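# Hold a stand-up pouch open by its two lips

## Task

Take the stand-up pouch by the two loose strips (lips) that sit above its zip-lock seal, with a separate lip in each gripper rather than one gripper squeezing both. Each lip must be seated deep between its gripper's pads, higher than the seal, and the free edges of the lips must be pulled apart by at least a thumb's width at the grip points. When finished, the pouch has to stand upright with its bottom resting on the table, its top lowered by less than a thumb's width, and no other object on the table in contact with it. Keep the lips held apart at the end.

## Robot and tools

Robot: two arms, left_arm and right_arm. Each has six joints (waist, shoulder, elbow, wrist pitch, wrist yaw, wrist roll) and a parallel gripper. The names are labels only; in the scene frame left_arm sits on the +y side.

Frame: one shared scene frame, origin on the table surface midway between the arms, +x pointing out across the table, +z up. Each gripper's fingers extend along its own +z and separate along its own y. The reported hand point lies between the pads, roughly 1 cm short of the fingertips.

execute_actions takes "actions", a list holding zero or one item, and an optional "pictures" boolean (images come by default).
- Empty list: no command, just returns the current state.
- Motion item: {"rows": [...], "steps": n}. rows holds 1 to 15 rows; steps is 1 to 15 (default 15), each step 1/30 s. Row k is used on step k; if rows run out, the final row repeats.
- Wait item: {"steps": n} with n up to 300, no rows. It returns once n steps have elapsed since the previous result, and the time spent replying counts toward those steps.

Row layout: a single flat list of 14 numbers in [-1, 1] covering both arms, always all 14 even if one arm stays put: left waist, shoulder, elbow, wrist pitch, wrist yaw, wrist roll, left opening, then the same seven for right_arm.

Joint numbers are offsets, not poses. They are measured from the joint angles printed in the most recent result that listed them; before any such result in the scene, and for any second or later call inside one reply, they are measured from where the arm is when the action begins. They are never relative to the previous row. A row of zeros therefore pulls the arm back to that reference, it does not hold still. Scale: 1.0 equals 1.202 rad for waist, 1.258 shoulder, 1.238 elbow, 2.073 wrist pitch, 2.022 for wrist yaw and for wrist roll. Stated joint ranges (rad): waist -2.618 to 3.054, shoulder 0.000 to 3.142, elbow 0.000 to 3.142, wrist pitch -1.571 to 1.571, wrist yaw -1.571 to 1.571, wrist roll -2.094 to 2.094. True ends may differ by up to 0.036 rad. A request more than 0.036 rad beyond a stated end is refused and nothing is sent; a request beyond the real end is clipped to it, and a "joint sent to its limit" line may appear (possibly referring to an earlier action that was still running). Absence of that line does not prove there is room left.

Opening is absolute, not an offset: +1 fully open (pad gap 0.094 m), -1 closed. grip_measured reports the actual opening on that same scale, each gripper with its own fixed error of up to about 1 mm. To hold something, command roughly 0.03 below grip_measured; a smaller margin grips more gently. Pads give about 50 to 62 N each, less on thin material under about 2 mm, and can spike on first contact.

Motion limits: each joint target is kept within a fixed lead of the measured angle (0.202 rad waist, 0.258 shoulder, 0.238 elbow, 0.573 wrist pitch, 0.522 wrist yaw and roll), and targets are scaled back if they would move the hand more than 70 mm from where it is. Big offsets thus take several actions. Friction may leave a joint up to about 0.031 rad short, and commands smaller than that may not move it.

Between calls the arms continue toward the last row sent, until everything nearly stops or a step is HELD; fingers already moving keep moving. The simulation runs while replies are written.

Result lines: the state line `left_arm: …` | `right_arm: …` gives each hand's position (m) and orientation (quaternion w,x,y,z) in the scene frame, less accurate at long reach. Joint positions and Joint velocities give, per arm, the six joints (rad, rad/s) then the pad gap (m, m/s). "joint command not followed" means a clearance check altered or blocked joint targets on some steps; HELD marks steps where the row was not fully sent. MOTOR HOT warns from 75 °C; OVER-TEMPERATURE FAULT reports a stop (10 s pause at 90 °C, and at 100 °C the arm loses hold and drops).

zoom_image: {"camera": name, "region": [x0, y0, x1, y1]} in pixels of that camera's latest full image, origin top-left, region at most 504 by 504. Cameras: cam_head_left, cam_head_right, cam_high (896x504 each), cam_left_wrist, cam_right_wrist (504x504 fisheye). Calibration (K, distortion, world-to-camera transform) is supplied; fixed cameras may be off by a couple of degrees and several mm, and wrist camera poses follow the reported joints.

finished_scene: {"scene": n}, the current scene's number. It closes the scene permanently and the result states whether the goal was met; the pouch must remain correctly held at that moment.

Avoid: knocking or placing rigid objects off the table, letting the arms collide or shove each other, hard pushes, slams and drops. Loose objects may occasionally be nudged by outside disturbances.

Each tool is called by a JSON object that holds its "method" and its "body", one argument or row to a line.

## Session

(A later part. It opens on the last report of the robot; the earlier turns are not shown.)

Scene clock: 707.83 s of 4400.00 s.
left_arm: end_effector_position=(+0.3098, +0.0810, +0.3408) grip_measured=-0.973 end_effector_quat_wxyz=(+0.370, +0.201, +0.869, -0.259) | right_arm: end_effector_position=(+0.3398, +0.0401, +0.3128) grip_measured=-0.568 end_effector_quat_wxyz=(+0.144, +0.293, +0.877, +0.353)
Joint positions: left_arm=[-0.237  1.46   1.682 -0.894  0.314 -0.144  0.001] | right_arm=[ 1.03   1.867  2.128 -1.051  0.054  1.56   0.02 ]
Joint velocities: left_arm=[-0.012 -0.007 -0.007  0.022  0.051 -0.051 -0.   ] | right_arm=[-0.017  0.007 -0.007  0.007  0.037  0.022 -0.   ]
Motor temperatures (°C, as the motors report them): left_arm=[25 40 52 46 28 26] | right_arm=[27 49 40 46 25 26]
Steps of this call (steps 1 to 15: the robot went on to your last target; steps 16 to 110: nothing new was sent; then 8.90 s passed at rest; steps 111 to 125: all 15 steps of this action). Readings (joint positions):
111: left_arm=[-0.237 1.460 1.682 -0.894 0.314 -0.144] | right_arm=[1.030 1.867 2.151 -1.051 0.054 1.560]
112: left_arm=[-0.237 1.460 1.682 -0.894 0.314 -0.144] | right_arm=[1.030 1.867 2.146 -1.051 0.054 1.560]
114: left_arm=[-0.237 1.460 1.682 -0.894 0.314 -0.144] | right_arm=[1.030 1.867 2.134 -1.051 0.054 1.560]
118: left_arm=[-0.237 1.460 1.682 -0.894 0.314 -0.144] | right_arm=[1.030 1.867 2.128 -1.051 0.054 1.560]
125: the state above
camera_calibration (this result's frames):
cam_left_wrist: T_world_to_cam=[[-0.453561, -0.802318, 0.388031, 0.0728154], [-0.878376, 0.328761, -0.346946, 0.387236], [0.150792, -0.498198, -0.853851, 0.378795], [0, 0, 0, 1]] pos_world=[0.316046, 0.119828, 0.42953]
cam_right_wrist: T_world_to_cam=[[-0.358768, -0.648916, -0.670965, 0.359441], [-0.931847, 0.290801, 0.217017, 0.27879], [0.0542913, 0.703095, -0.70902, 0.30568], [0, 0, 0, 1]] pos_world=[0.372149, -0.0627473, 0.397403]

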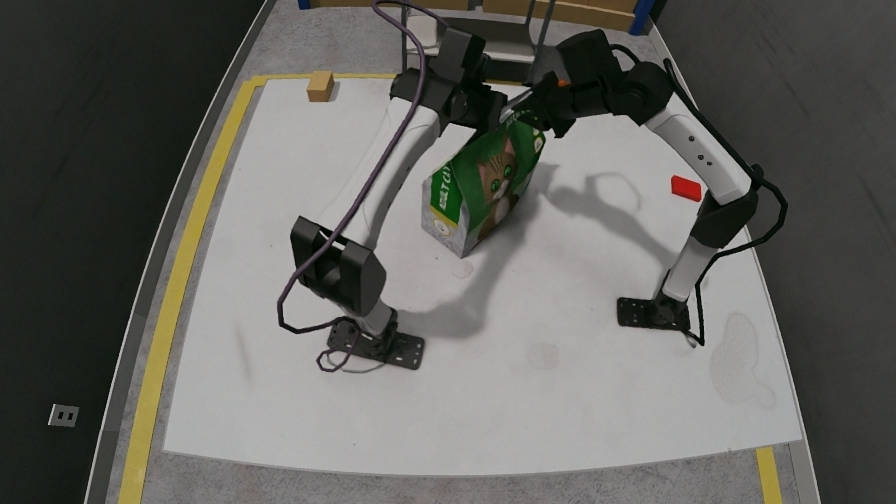

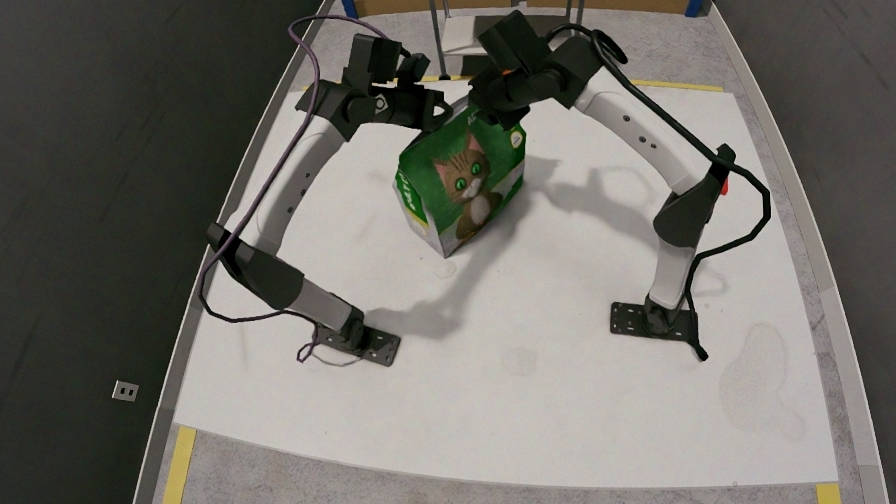

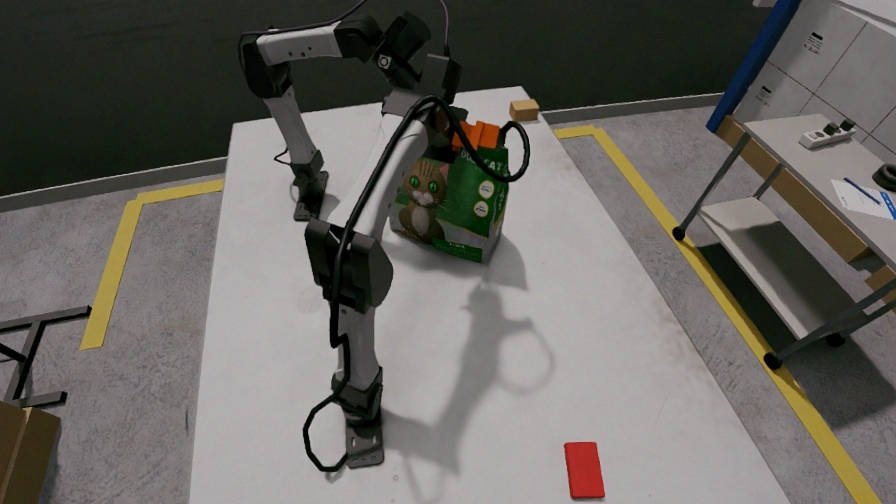

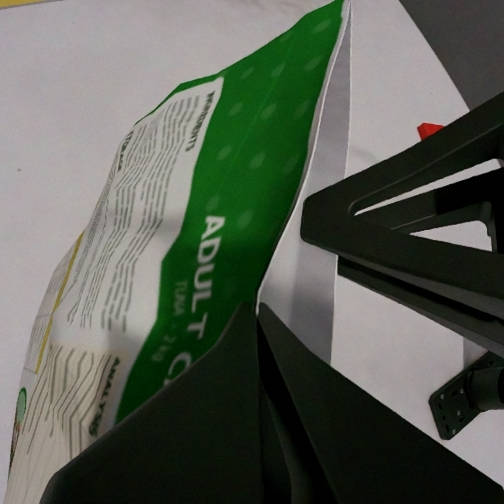

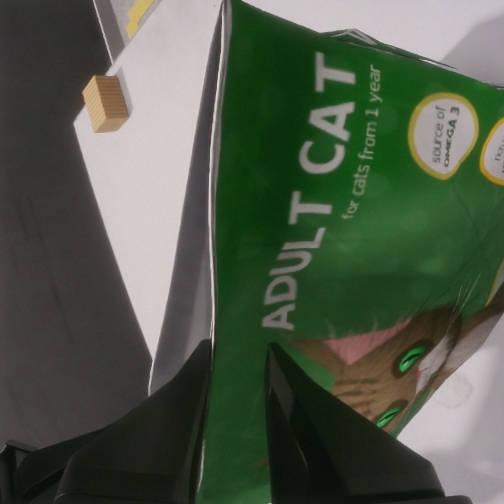

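{"method": "execute_actions", "body": {
  "actions": [
    {"rows": [[0,0,0,0,0,0,-1, 0,0,0,0,0,0,-0.62],[0,0,0,0,0,0,-1, 0,0,0,0,0,0,-0.65],[0,0,0,0,0,0,-1, 0,0,0,0,0,0,-0.68],[0,0,0,0,0,0,-1, 0,0,0,0,0,0,-0.71],[0,0,0,0,0,0,-1, 0,0,0,0,0,0,-0.74],[0,0,0,0,0,0,-1, 0,0,0,0,0,0,-0.77],[0,0,0,0,0,0,-1, 0,0,0,0,0,0,-0.80],[0,0,0,0,0,0,-1, 0,0,0,0,0,0,-0.82],[0,0,0,0,0,0,-1, 0,0,0,0,0,0,-0.84],[0,0,0,0,0,0,-1, 0,0,0,0,0,0,-0.85]], "steps": 15}
  ]
}}

Scene clock: 726.17 s of 4400.00 s.
left_arm: end_effector_position=(+0.3098, +0.0810, +0.3408) grip_measured=-0.973 end_effector_quat_wxyz=(+0.370, +0.201, +0.869, -0.259) | right_arm: end_effector_position=(+0.3407, +0.0413, +0.3143) grip_measured=-0.848 end_effector_quat_wxyz=(+0.145, +0.293, +0.875, +0.357)
Joint positions: left_arm=[-0.237  1.46   1.682 -0.894  0.314 -0.144  0.001] | right_arm=[ 1.03   1.867  2.128 -1.042  0.054  1.56   0.007]
Joint velocities: left_arm=[-0.022 -0.002 -0.002 -0.007 -0.051  0.022 -0.003] | right_arm=[-0.007 -0.002 -0.017 -0.081  0.037  0.007  0.   ]
Motor temperatures (°C, as the motors report them): left_arm=[25 40 52 46 28 26] | right_arm=[27 50 39 44 25 26]
Steps of this call (steps 1 to 15: the robot went on to your last target; steps 16 to 110: nothing new was sent; then 14.17 s passed at rest; steps 111 to 125: all 15 steps of this action). Readings (joint positions):
111: left_arm=[-0.237 1.460 1.682 -0.894 0.314 -0.144] | right_arm=[1.030 1.867 2.128 -1.051 0.054 1.560]
112: left_arm=[-0.237 1.460 1.682 -0.894 0.314 -0.144] | right_arm=[1.030 1.867 2.128 -1.051 0.054 1.560]
114: left_arm=[-0.237 1.460 1.682 -0.894 0.314 -0.144] | right_arm=[1.030 1.867 2.128 -1.051 0.054 1.560]
118: left_arm=[-0.237 1.460 1.682 -0.894 0.314 -0.144] | right_arm=[1.030 1.867 2.128 -1.047 0.054 1.560]
125: the state above
camera_calibration (this result's frames):
cam_left_wrist: T_world_to_cam=[[-0.453561, -0.802318, 0.388031, 0.0728154], [-0.878376, 0.328761, -0.346946, 0.387236], [0.150792, -0.498198, -0.853851, 0.378795], [0, 0, 0, 1]] pos_world=[0.316046, 0.119828, 0.42953]
cam_right_wrist: T_world_to_cam=[[-0.355414, -0.64436, -0.677112, 0.362092], [-0.93292, 0.289343, 0.214339, 0.280204], [0.057806, 0.70787, -0.703973, 0.302861], [0, 0, 0, 1]] pos_world=[0.372594, -0.0621433, 0.398324]

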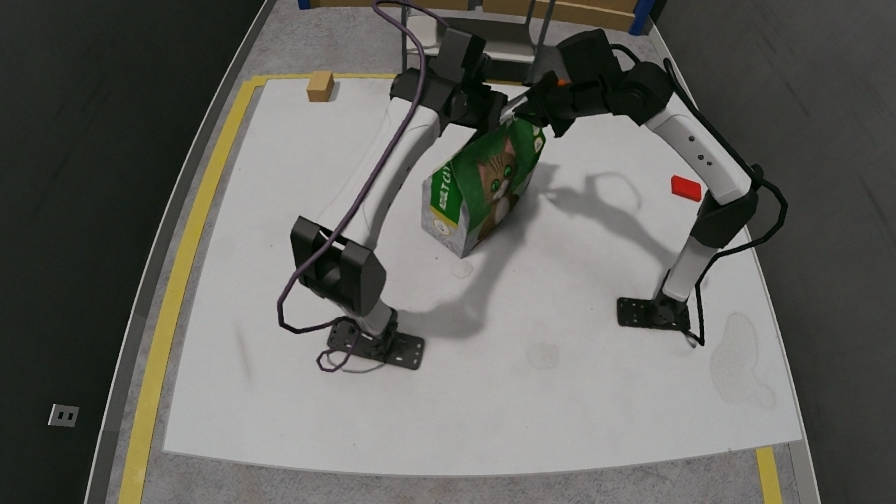

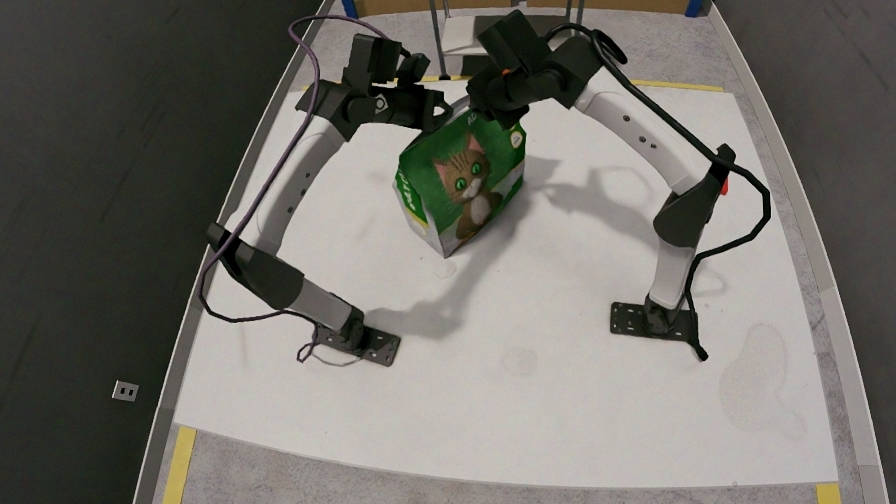

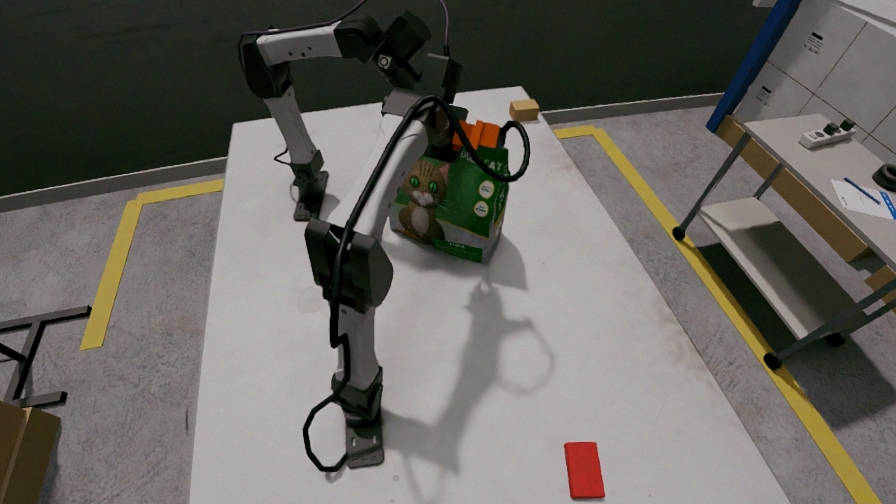

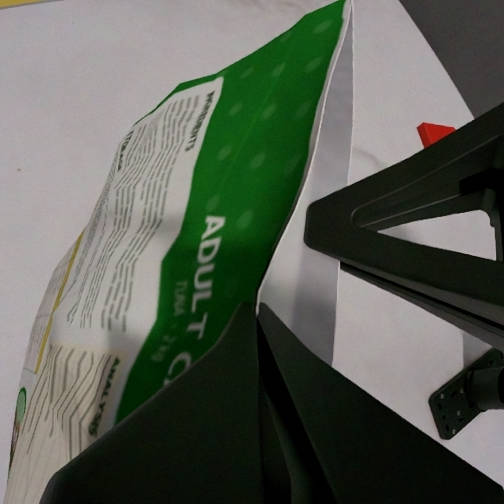

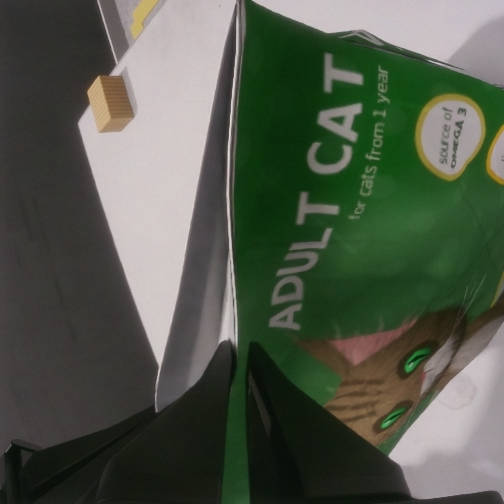

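{"method": "execute_actions", "body": {
  "actions": [
    {"rows": [[0,0,0,0,0,0,-1, 0,0,0,0,0,0,-0.87],[0,0,0,0,0,0,-1, 0,0,0,0,0,0,-0.89],[0,0,0,0,0,0,-1, 0,0,0,0,0,0,-0.91],[0,0,0,0,0,0,-1, 0,0,0,0,0,0,-0.93],[0,0,0,0,0,0,-1, 0,0,0,0,0,0,-0.95],[0,0,0,0,0,0,-1, 0,0,0,0,0,0,-0.97],[0,0,0,0,0,0,-1, 0,0,0,0,0,0,-0.99],[0,0,0,0,0,0,-1, 0,0,0,0,0,0,-1]], "steps": 15}
  ]
}}

Scene clock: 730.70 s of 4400.00 s.
left_arm: end_effector_position=(+0.3098, +0.0810, +0.3408) grip_measured=-0.973 end_effector_quat_wxyz=(+0.370, +0.201, +0.869, -0.259) | right_arm: end_effector_position=(+0.3419, +0.0430, +0.3165) grip_measured=-0.976 end_effector_quat_wxyz=(+0.147, +0.292, +0.873, +0.362)
Joint positions: left_arm=[-0.237  1.46   1.682 -0.894  0.314 -0.144  0.001] | right_arm=[ 1.03   1.867  2.128 -1.03   0.053  1.56   0.001]
Joint velocities: left_arm=[ 0.002 -0.007 -0.002  0.022  0.007 -0.022  0.   ] | right_arm=[-0.007 -0.012 -0.007 -0.022  0.022  0.022  0.   ]
Motor temperatures (°C, as the motors report them): left_arm=[25 40 52 46 28 26] | right_arm=[27 50 39 44 25 26]
Steps of this call (steps 1 to 15: the robot went on to your last target; steps 16 to 110: nothing new was sent; then 0.37 s passed at rest; steps 111 to 125: all 15 steps of this action). Readings (joint positions):
111: left_arm=[-0.237 1.460 1.682 -0.894 0.314 -0.144] | right_arm=[1.030 1.867 2.128 -1.042 0.054 1.560]
112: left_arm=[-0.237 1.460 1.682 -0.894 0.314 -0.144] | right_arm=[1.030 1.867 2.128 -1.040 0.054 1.560]
114: left_arm=[-0.237 1.460 1.682 -0.894 0.314 -0.144] | right_arm=[1.030 1.867 2.128 -1.037 0.054 1.560]
118: left_arm=[-0.237 1.460 1.682 -0.894 0.314 -0.144] | right_arm=[1.030 1.867 2.128 -1.031 0.053 1.560]
125: the state above
camera_calibration (this result's frames):
cam_left_wrist: T_world_to_cam=[[-0.453561, -0.802318, 0.388031, 0.0728154], [-0.878376, 0.328761, -0.346946, 0.387236], [0.150792, -0.498198, -0.853851, 0.378795], [0, 0, 0, 1]] pos_world=[0.316046, 0.119828, 0.42953]
cam_right_wrist: T_world_to_cam=[[-0.350299, -0.637437, -0.686269, 0.366024], [-0.934538, 0.286901, 0.210539, 0.282225], [0.0626858, 0.715096, -0.69621, 0.298644], [0, 0, 0, 1]] pos_world=[0.373247, -0.0612126, 0.399691]

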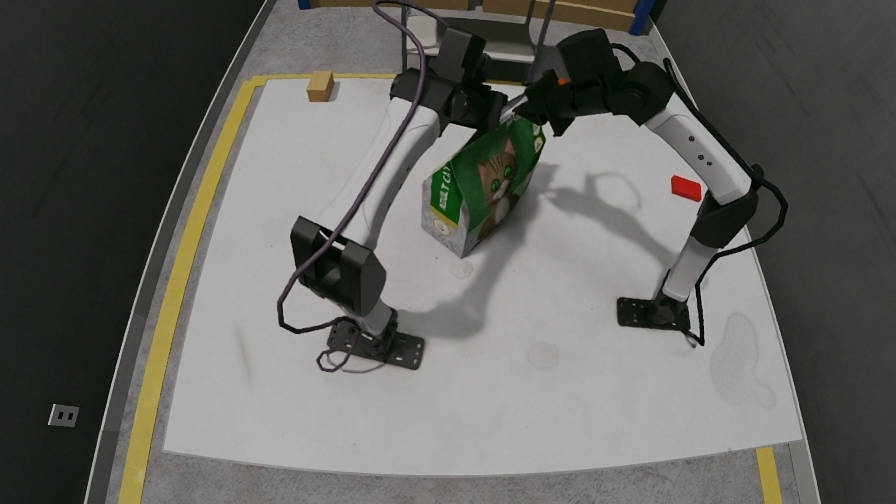

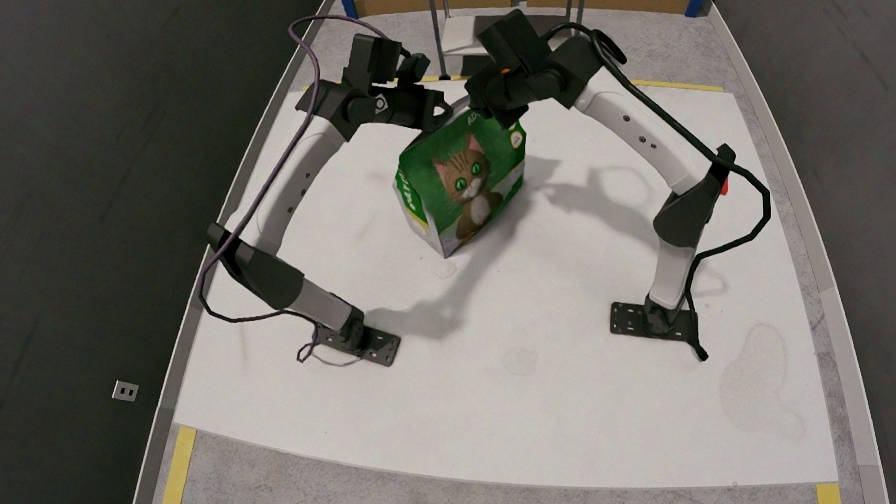

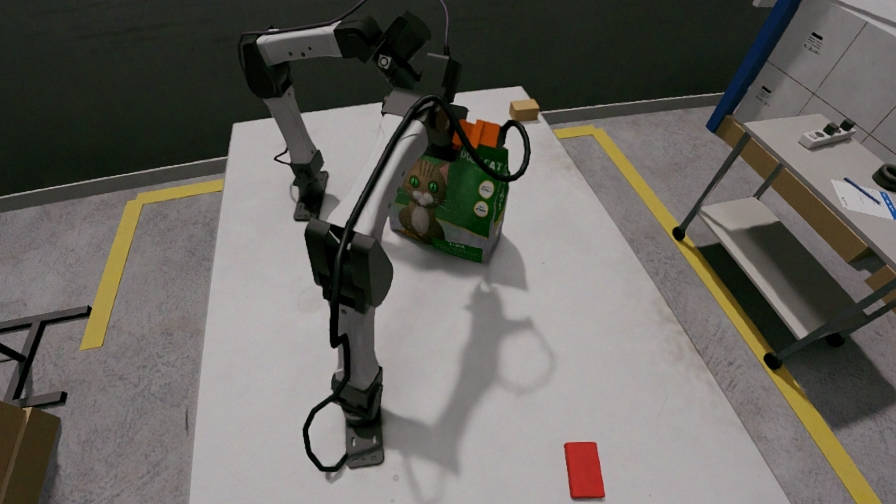

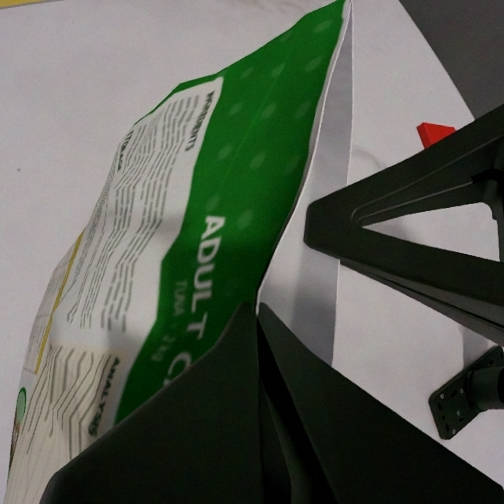

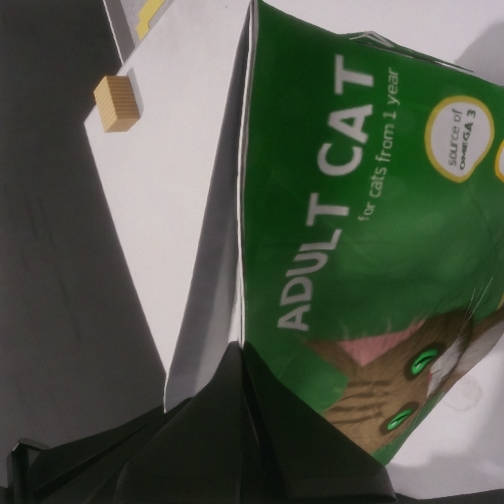

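{"method": "execute_actions", "body": {
  "actions": [
    {"rows": [[0.005,0,0,0,0,-0.02,-1, 0,-0.008,-0.011,0,0,0,-1],[0.009,0,0,0,0,-0.035,-1, 0,-0.012,-0.016,0,0,0,-1],[0.013,0,0,0,0,-0.05,-1, 0,-0.016,-0.021,0,0,0,-1],[0.016,0,0,0,0,-0.062,-1, 0,-0.020,-0.026,0,0,0,-1],[0.019,0,0,0,0,-0.074,-1, 0,-0.024,-0.031,0,0,0,-1],[0.021,0,0,0,0,-0.084,-1, 0,-0.028,-0.035,0,0,0,-1]], "steps": 15}
  ]
}}

Scene clock: 752.33 s of 4400.00 s.
left_arm: end_effector_position=(+0.3104, +0.0824, +0.3409) grip_measured=-0.973 end_effector_quat_wxyz=(+0.349, +0.135, +0.882, -0.287) | right_arm: end_effector_position=(+0.3418, +0.0429, +0.3161) grip_measured=-0.976 end_effector_quat_wxyz=(+0.148, +0.292, +0.872, +0.365)
Joint positions: left_arm=[-0.231  1.46   1.682 -0.894  0.319 -0.292  0.001] | right_arm=[ 1.03   1.857  2.108 -1.013  0.053  1.56   0.001]
Joint velocities: left_arm=[-0.012 -0.002 -0.002 -0.037  0.022 -0.051 -0.001] | right_arm=[-0.022 -0.012 -0.002 -0.051 -0.081 -0.037  0.   ]
Motor temperatures (°C, as the motors report them): left_arm=[25 40 52 46 28 26] | right_arm=[27 51 40 43 25 26]
Steps of this call (steps 1 to 15: the robot went on to your last target; steps 16 to 110: nothing new was sent; then 17.47 s passed at rest; steps 111 to 125: all 15 steps of this action). Readings (joint positions):
111: left_arm=[-0.237 1.460 1.682 -0.894 0.314 -0.148] | right_arm=[1.030 1.867 2.128 -1.029 0.053 1.560]
112: left_arm=[-0.237 1.460 1.682 -0.894 0.314 -0.158] | right_arm=[1.030 1.867 2.128 -1.028 0.053 1.560]
114: left_arm=[-0.236 1.460 1.682 -0.894 0.314 -0.189] | right_arm=[1.030 1.867 2.128 -1.027 0.053 1.560]
118: left_arm=[-0.231 1.460 1.682 -0.894 0.319 -0.254] | right_arm=[1.030 1.859 2.111 -1.017 0.053 1.560]
125: the state above
camera_calibration (this result's frames):
cam_left_wrist: T_world_to_cam=[[-0.341662, -0.801652, 0.490532, 0.004419], [-0.931888, 0.221289, -0.287431, 0.392602], [0.12187, -0.555325, -0.822655, 0.382485], [0, 0, 0, 1]] pos_world=[0.320757, 0.129068, 0.425331]
cam_right_wrist: T_world_to_cam=[[-0.347624, -0.633828, -0.690955, 0.366058], [-0.935378, 0.285516, 0.208684, 0.283125], [0.0650093, 0.718848, -0.692121, 0.296205], [0, 0, 0, 1]] pos_world=[0.372824, -0.0617447, 0.398856]

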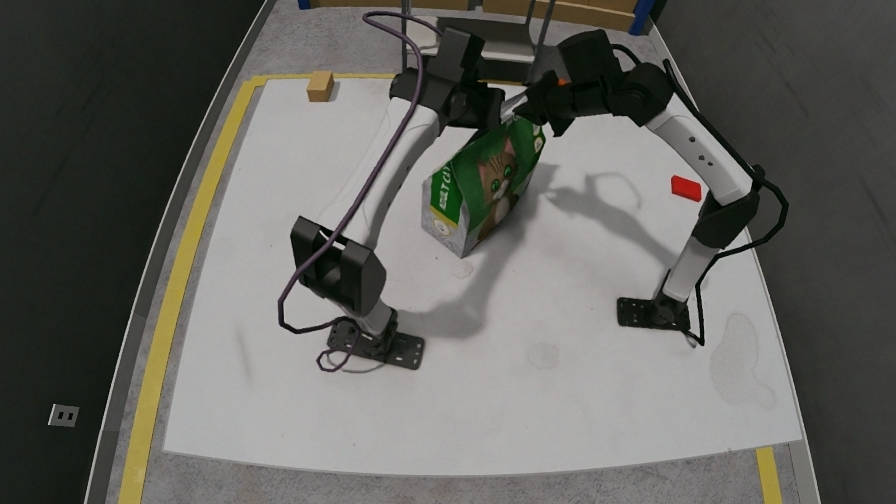

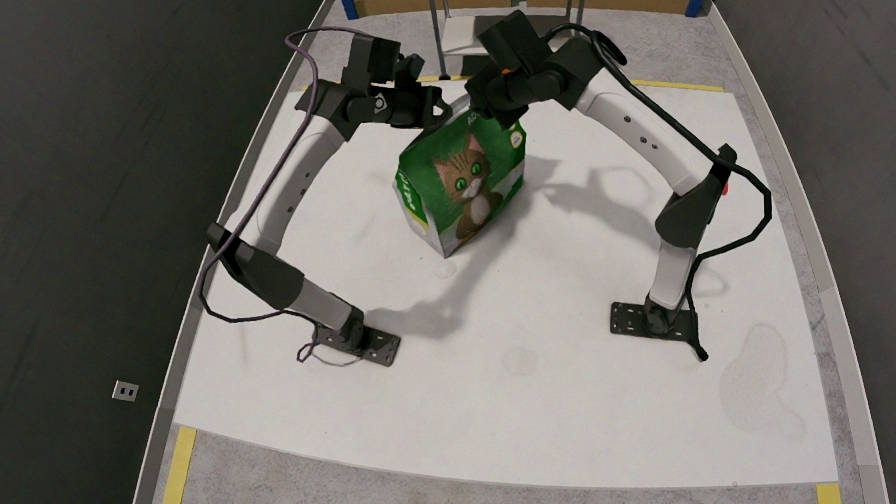

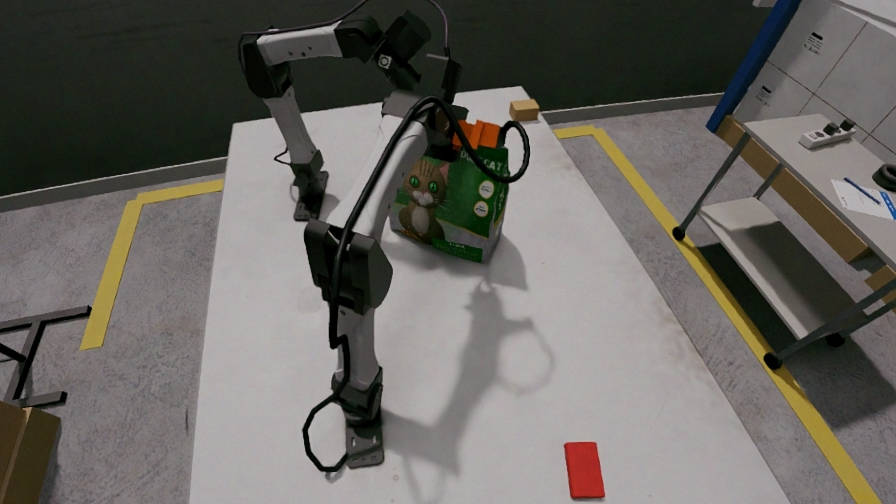

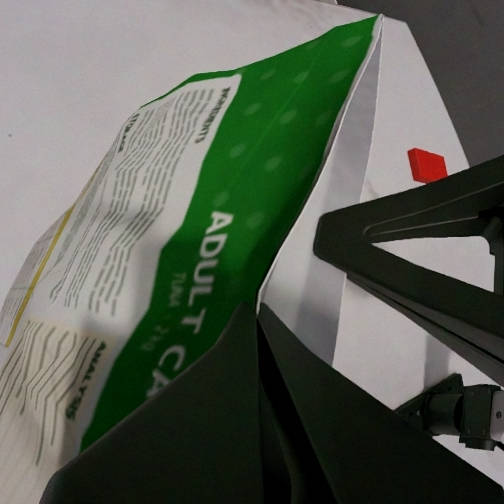

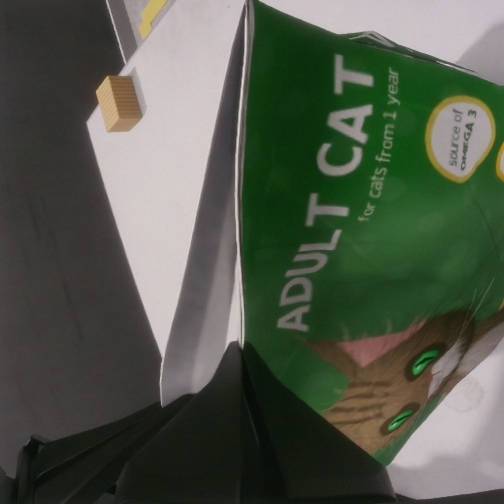

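{"method": "execute_actions", "body": {
  "actions": [
    {"rows": [[0.010,0.006,-0.008,0.006,0.010,-0.012,-1, 0,0,0,0,0,0,-1],[0.015,0.007,-0.009,0.007,0.017,-0.017,-1, 0,0,0,0,0,0,-1],[0.020,0.008,-0.010,0.008,0.023,-0.021,-1, 0,0,0,0,0,0,-1],[0.025,0.009,-0.011,0.009,0.029,-0.026,-1, 0,0,0,0,0,0,-1],[0.030,0.010,-0.013,0.010,0.036,-0.030,-1, 0,0,0,0,0,0,-1],[0.035,0.011,-0.014,0.011,0.042,-0.035,-1, 0,0,0,0,0,0,-1],[0.040,0.012,-0.015,0.012,0.048,-0.039,-1, 0,0,0,0,0,0,-1],[0.045,0.013,-0.016,0.013,0.055,-0.044,-1, 0,0,0,0,0,0,-1],[0.050,0.014,-0.018,0.014,0.061,-0.048,-1, 0,0,0,0,0,0,-1],[0.055,0.015,-0.019,0.015,0.067,-0.053,-1, 0,0,0,0,0,0,-1],[0.059,0.016,-0.020,0.016,0.073,-0.057,-1, 0,0,0,0,0,0,-1],[0.062,0.0175,-0.021,0.016,0.0786,-0.060,-1, 0,0,0,0,0,0,-1]], "steps": 15}
  ]
}}

Scene clock: 860.27 s of 4400.00 s.
left_arm: end_effector_position=(+0.3114, +0.0839, +0.3397) grip_measured=-0.973 end_effector_quat_wxyz=(+0.312, +0.096, +0.880, -0.344) | right_arm: end_effector_position=(+0.3422, +0.0436, +0.3170) grip_measured=-0.976 end_effector_quat_wxyz=(+0.148, +0.292, +0.871, +0.367)
Joint positions: left_arm=[-0.174  1.47   1.671 -0.885  0.453 -0.384  0.001] | right_arm=[ 1.03   1.857  2.108 -1.008  0.053  1.56   0.001]
Joint velocities: left_arm=[ 0.042  0.032 -0.027  0.007  0.095 -0.154  0.   ] | right_arm=[ 0.002  0.007 -0.002  0.022  0.022  0.022 -0.001]
Motor temperatures (°C, as the motors report them): left_arm=[26 40 53 46 28 26] | right_arm=[27 58 38 42 25 26]
Steps of this call (steps 1 to 15: the robot went on to your last target; steps 16 to 110: nothing new was sent; then 103.77 s passed at rest; steps 111 to 125: all 15 steps of this action). Readings (joint positions):
111: left_arm=[-0.231 1.460 1.682 -0.894 0.321 -0.301] | right_arm=[1.030 1.857 2.108 -1.012 0.053 1.560]
112: left_arm=[-0.231 1.460 1.682 -0.894 0.323 -0.303] | right_arm=[1.030 1.857 2.108 -1.010 0.053 1.560]
114: left_arm=[-0.224 1.461 1.682 -0.894 0.334 -0.311] | right_arm=[1.030 1.857 2.108 -1.009 0.053 1.560]
118: left_arm=[-0.204 1.465 1.681 -0.894 0.377 -0.337] | right_arm=[1.030 1.857 2.108 -1.008 0.053 1.560]
125: the state above
camera_calibration (this result's frames):
cam_left_wrist: T_world_to_cam=[[-0.279444, -0.737821, 0.614436, -0.060254], [-0.959106, 0.184492, -0.21466, 0.379647], [0.045022, -0.649294, -0.759204, 0.392556], [0, 0, 0, 1]] pos_world=[0.329611, 0.140386, 0.416547]
cam_right_wrist: T_world_to_cam=[[-0.345587, -0.631062, -0.6945, 0.367576], [-0.935989, 0.284686, 0.207072, 0.28397], [0.0670394, 0.721606, -0.689051, 0.29451], [0, 0, 0, 1]] pos_world=[0.373078, -0.061399, 0.399411]

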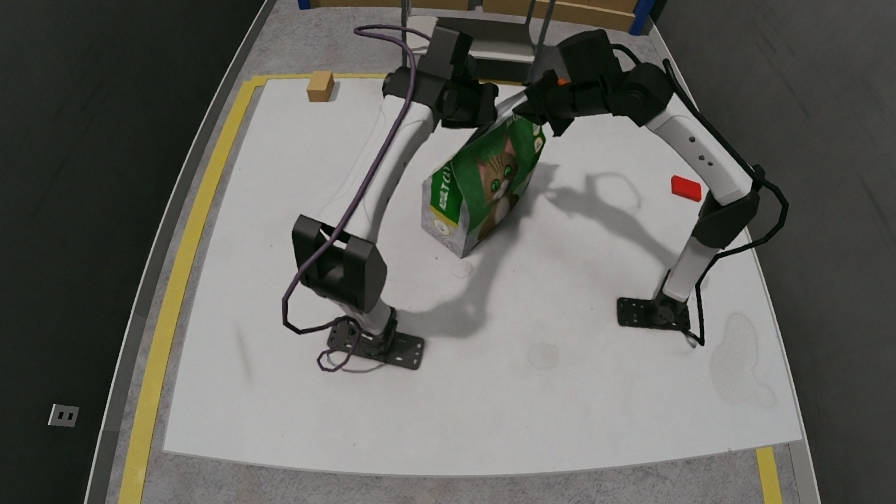

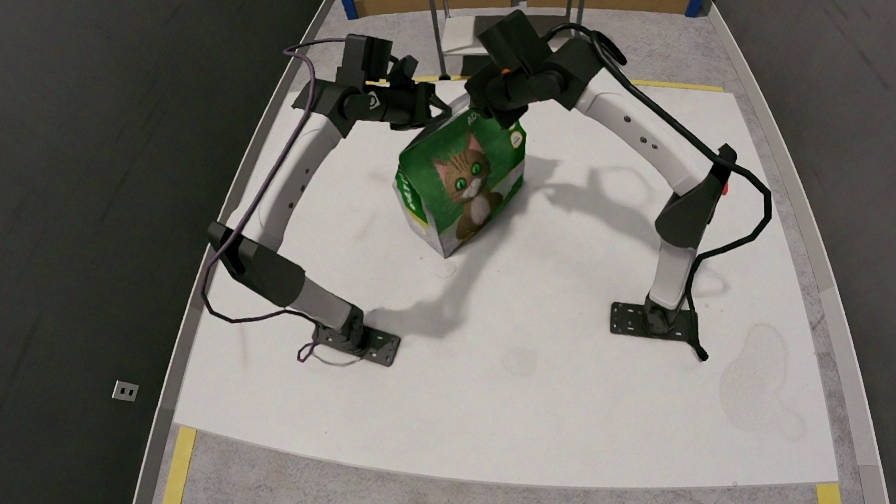

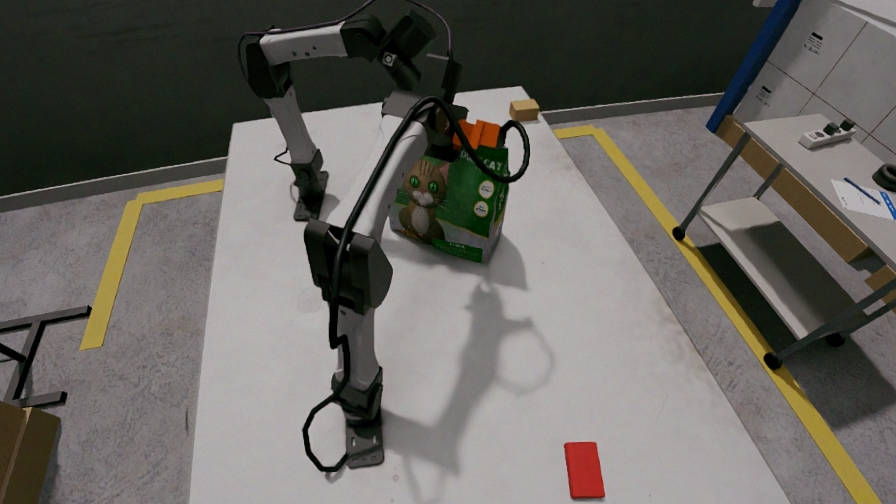

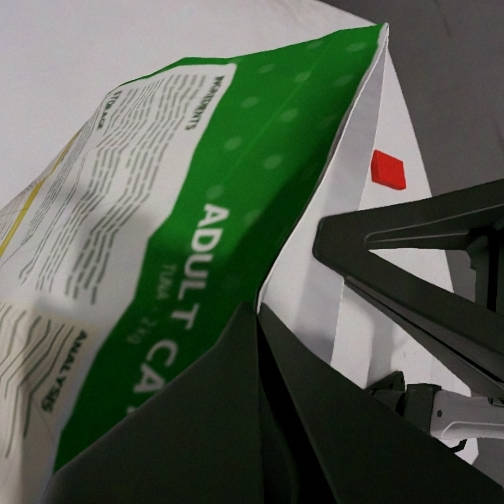

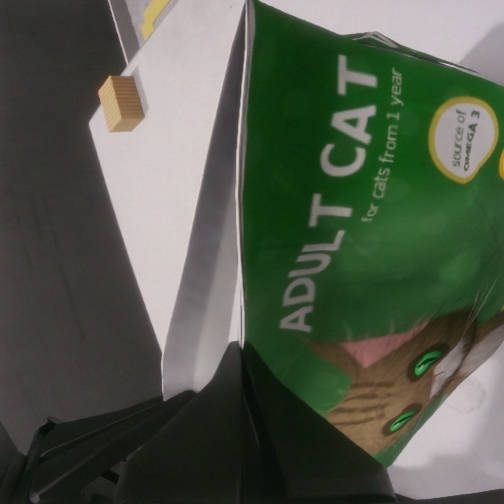

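{"method": "execute_actions", "body": {
  "actions": [
    {"rows": [[0.016,0.010,-0.012,0.012,0.014,-0.016,-1, 0,0,0,0,0,0,-1],[0.021,0.011,-0.013,0.012,0.020,-0.020,-1, 0,0,0,0,0,0,-1],[0.026,0.012,-0.014,0.013,0.027,-0.025,-1, 0,0,0,0,0,0,-1],[0.031,0.012,-0.015,0.013,0.034,-0.029,-1, 0,0,0,0,0,0,-1],[0.036,0.013,-0.016,0.014,0.040,-0.034,-1, 0,0,0,0,0,0,-1],[0.041,0.014,-0.017,0.015,0.047,-0.038,-1, 0,0,0,0,0,0,-1],[0.046,0.015,-0.018,0.015,0.054,-0.043,-1, 0,0,0,0,0,0,-1],[0.051,0.015,-0.019,0.016,0.060,-0.047,-1, 0,0,0,0,0,0,-1],[0.056,0.016,-0.020,0.016,0.067,-0.052,-1, 0,0,0,0,0,0,-1],[0.061,0.017,-0.021,0.017,0.074,-0.056,-1, 0,0,0,0,0,0,-1],[0.066,0.018,-0.022,0.018,0.081,-0.060,-1, 0,0,0,0,0,0,-1],[0.070,0.018,-0.022,0.018,0.087,-0.064,-1, 0,0,0,0,0,0,-1]], "steps": 15}
  ]
}}

{"method": "execute_actions", "body": {
  "actions": [
    {"steps": 20}
  ]
}}

Scene clock: 869.37 s of 4400.00 s.
left_arm: end_effector_position=(+0.3125, +0.0859, +0.3385) grip_measured=-0.973 end_effector_quat_wxyz=(+0.265, +0.054, +0.873, -0.405) | right_arm: end_effector_position=(+0.3424, +0.0440, +0.3174) grip_measured=-0.976 end_effector_quat_wxyz=(+0.149, +0.291, +0.870, +0.368)
Joint positions: left_arm=[-0.112  1.486  1.656 -0.871  0.603 -0.483  0.001] | right_arm=[ 1.03   1.857  2.108 -1.006  0.053  1.56   0.001]
Joint velocities: left_arm=[ 0.032  0.012 -0.017  0.007  0.125 -0.125 -0.   ] | right_arm=[-0.007  0.002  0.007 -0.022  0.051 -0.037  0.001]
Motor temperatures (°C, as the motors report them): left_arm=[26 40 52 47 28 26] | right_arm=[27 57 39 42 25 26]
Steps of this call (steps 1 to 30: the robot went on to your last target; steps 31 to 120: nothing new was sent; then 4.60 s passed at rest; steps 121 to 135: all 15 steps of this action). Readings (joint positions):
121: left_arm=[-0.170 1.471 1.670 -0.884 0.463 -0.400] | right_arm=[1.030 1.857 2.108 -1.008 0.053 1.560]
122: left_arm=[-0.169 1.471 1.670 -0.884 0.465 -0.402] | right_arm=[1.030 1.857 2.108 -1.008 0.053 1.560]
124: left_arm=[-0.163 1.472 1.670 -0.884 0.477 -0.409] | right_arm=[1.030 1.857 2.108 -1.007 0.053 1.560]
128: left_arm=[-0.142 1.478 1.666 -0.880 0.524 -0.435] | right_arm=[1.030 1.857 2.108 -1.007 0.053 1.560]
135: the state above
camera_calibration (this result's frames):
cam_left_wrist: T_world_to_cam=[[-0.19896, -0.650748, 0.732763, -0.130357], [-0.97922, 0.161986, -0.122022, 0.356975], [-0.0392916, -0.741814, -0.669454, 0.396779], [0, 0, 0, 1]] pos_world=[0.339211, 0.151682, 0.404705]
cam_right_wrist: T_world_to_cam=[[-0.344616, -0.629768, -0.696156, 0.368277], [-0.936305, 0.284013, 0.206567, 0.284249], [0.0676277, 0.723, -0.68753, 0.293779], [0, 0, 0, 1]] pos_world=[0.37319, -0.0612035, 0.399643]

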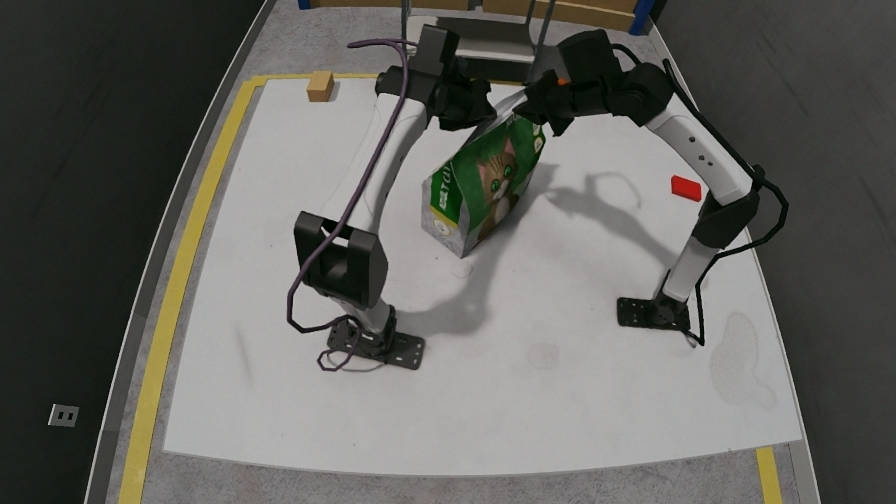

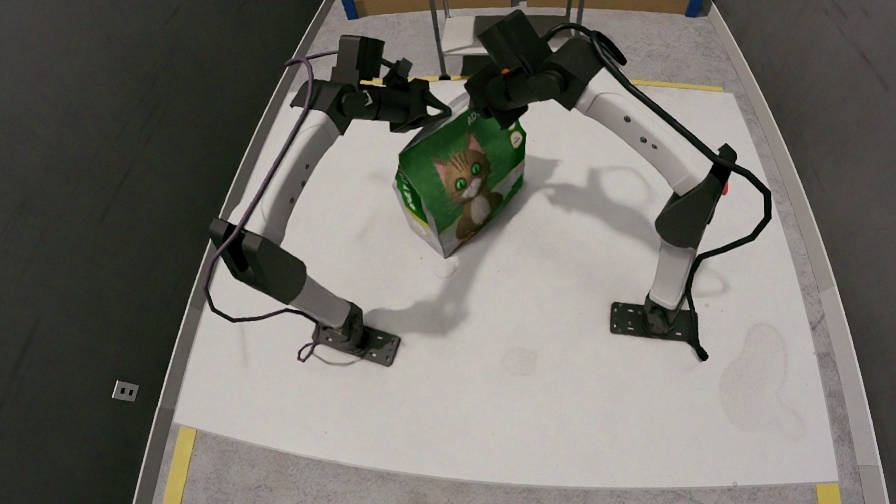

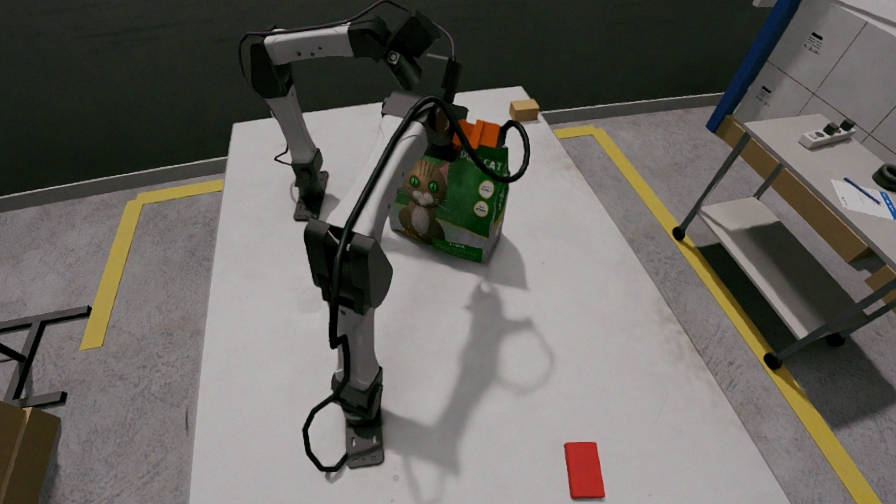

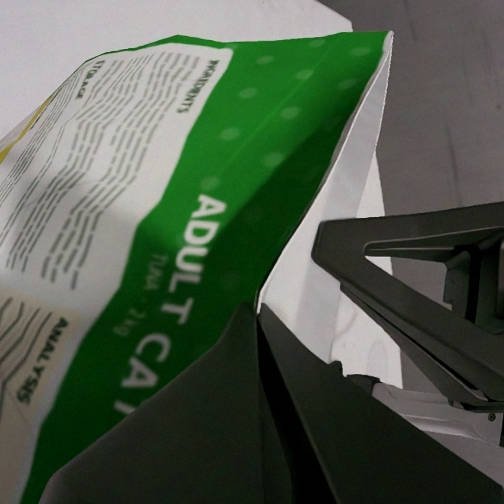

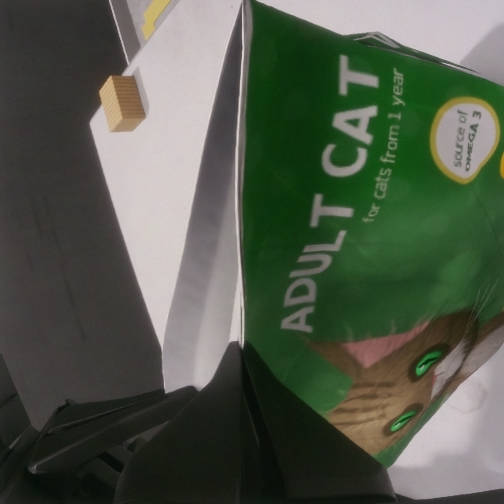

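Scene clock: 870.03 s of 4400.00 s.
left_arm: end_effector_position=(+0.3124, +0.0859, +0.3383) grip_measured=-0.973 end_effector_quat_wxyz=(+0.260, +0.048, +0.873, -0.411) | right_arm: end_effector_position=(+0.3424, +0.0440, +0.3174) grip_measured=-0.976 end_effector_quat_wxyz=(+0.149, +0.291, +0.870, +0.368)
Joint positions: left_arm=[-0.108  1.487  1.655 -0.869  0.614 -0.499  0.001] | right_arm=[ 1.03   1.857  2.108 -1.006  0.053  1.56   0.001]
Joint velocities: left_arm=[-0.007 -0.012 -0.007  0.022  0.007  0.007  0.   ] | right_arm=[ 0.017 -0.012  0.002  0.007  0.051 -0.022 -0.001]
Motor temperatures (°C, as the motors report them): left_arm=[26 40 52 47 28 26] | right_arm=[27 57 39 42 25 26]
Steps of this call (steps 1 to 20: the robot went on to your last target). Readings (joint positions):
1: left_arm=[-0.110 1.486 1.656 -0.870 0.607 -0.487] | right_arm=[1.030 1.857 2.108 -1.006 0.053 1.560]
2: left_arm=[-0.110 1.486 1.656 -0.870 0.609 -0.490] | right_arm=[1.030 1.857 2.108 -1.006 0.053 1.560]
4: left_arm=[-0.109 1.487 1.655 -0.869 0.612 -0.493] | right_arm=[1.030 1.857 2.108 -1.006 0.053 1.560]
8: left_arm=[-0.108 1.487 1.655 -0.869 0.614 -0.497] | right_arm=[1.030 1.857 2.108 -1.006 0.053 1.560]
20: the state above
camera_calibration (this result's frames):
cam_left_wrist: T_world_to_cam=[[-0.185341, -0.64237, 0.743646, -0.138942], [-0.981575, 0.1568, -0.109195, 0.353701], [-0.0464601, -0.750183, -0.659596, 0.396217], [0, 0, 0, 1]] pos_world=[0.339841, 0.152523, 0.403289]
cam_right_wrist: T_world_to_cam=[[-0.344616, -0.629768, -0.696156, 0.368277], [-0.936305, 0.284013, 0.206567, 0.284249], [0.0676277, 0.723, -0.68753, 0.293779], [0, 0, 0, 1]] pos_world=[0.37319, -0.0612035, 0.399643]

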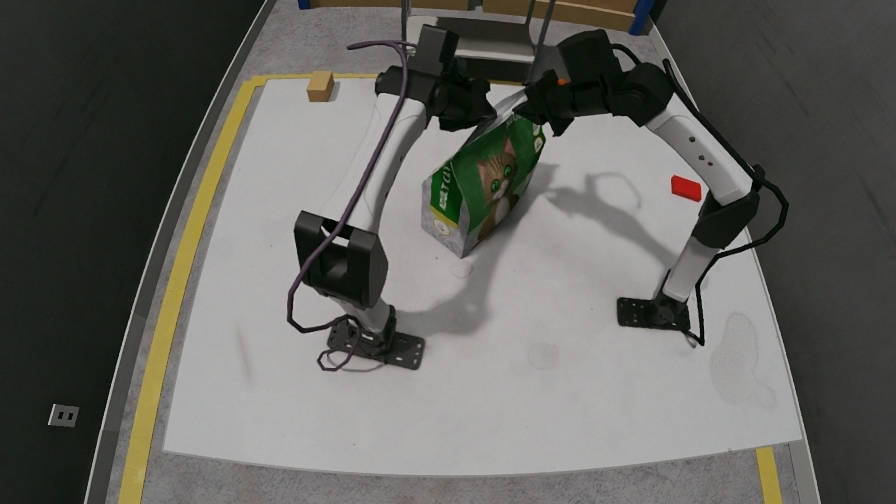

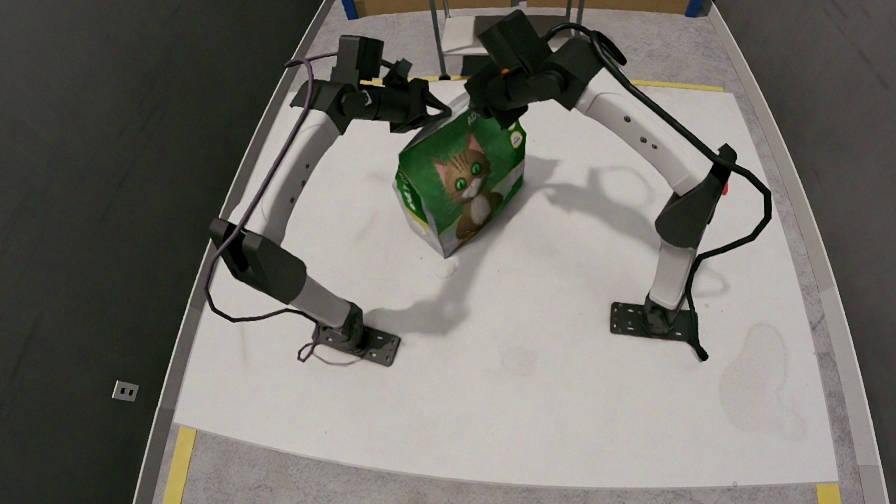

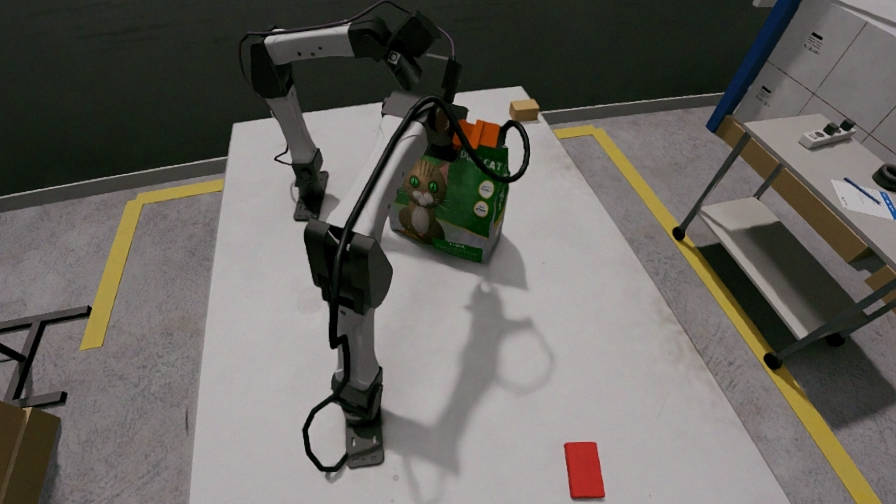

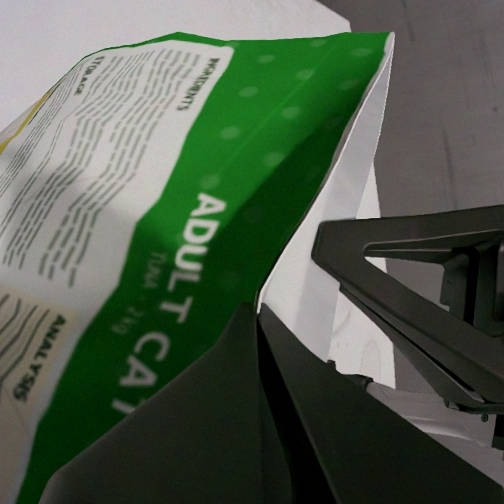

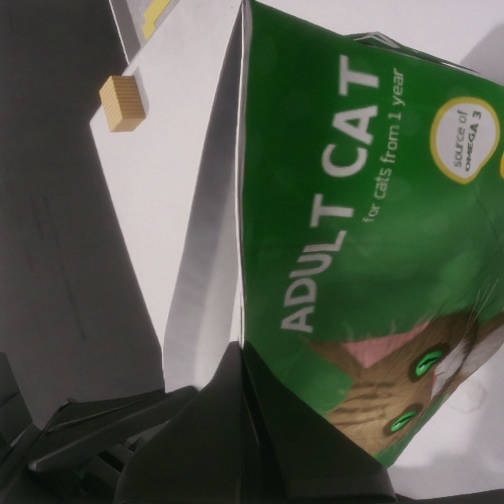

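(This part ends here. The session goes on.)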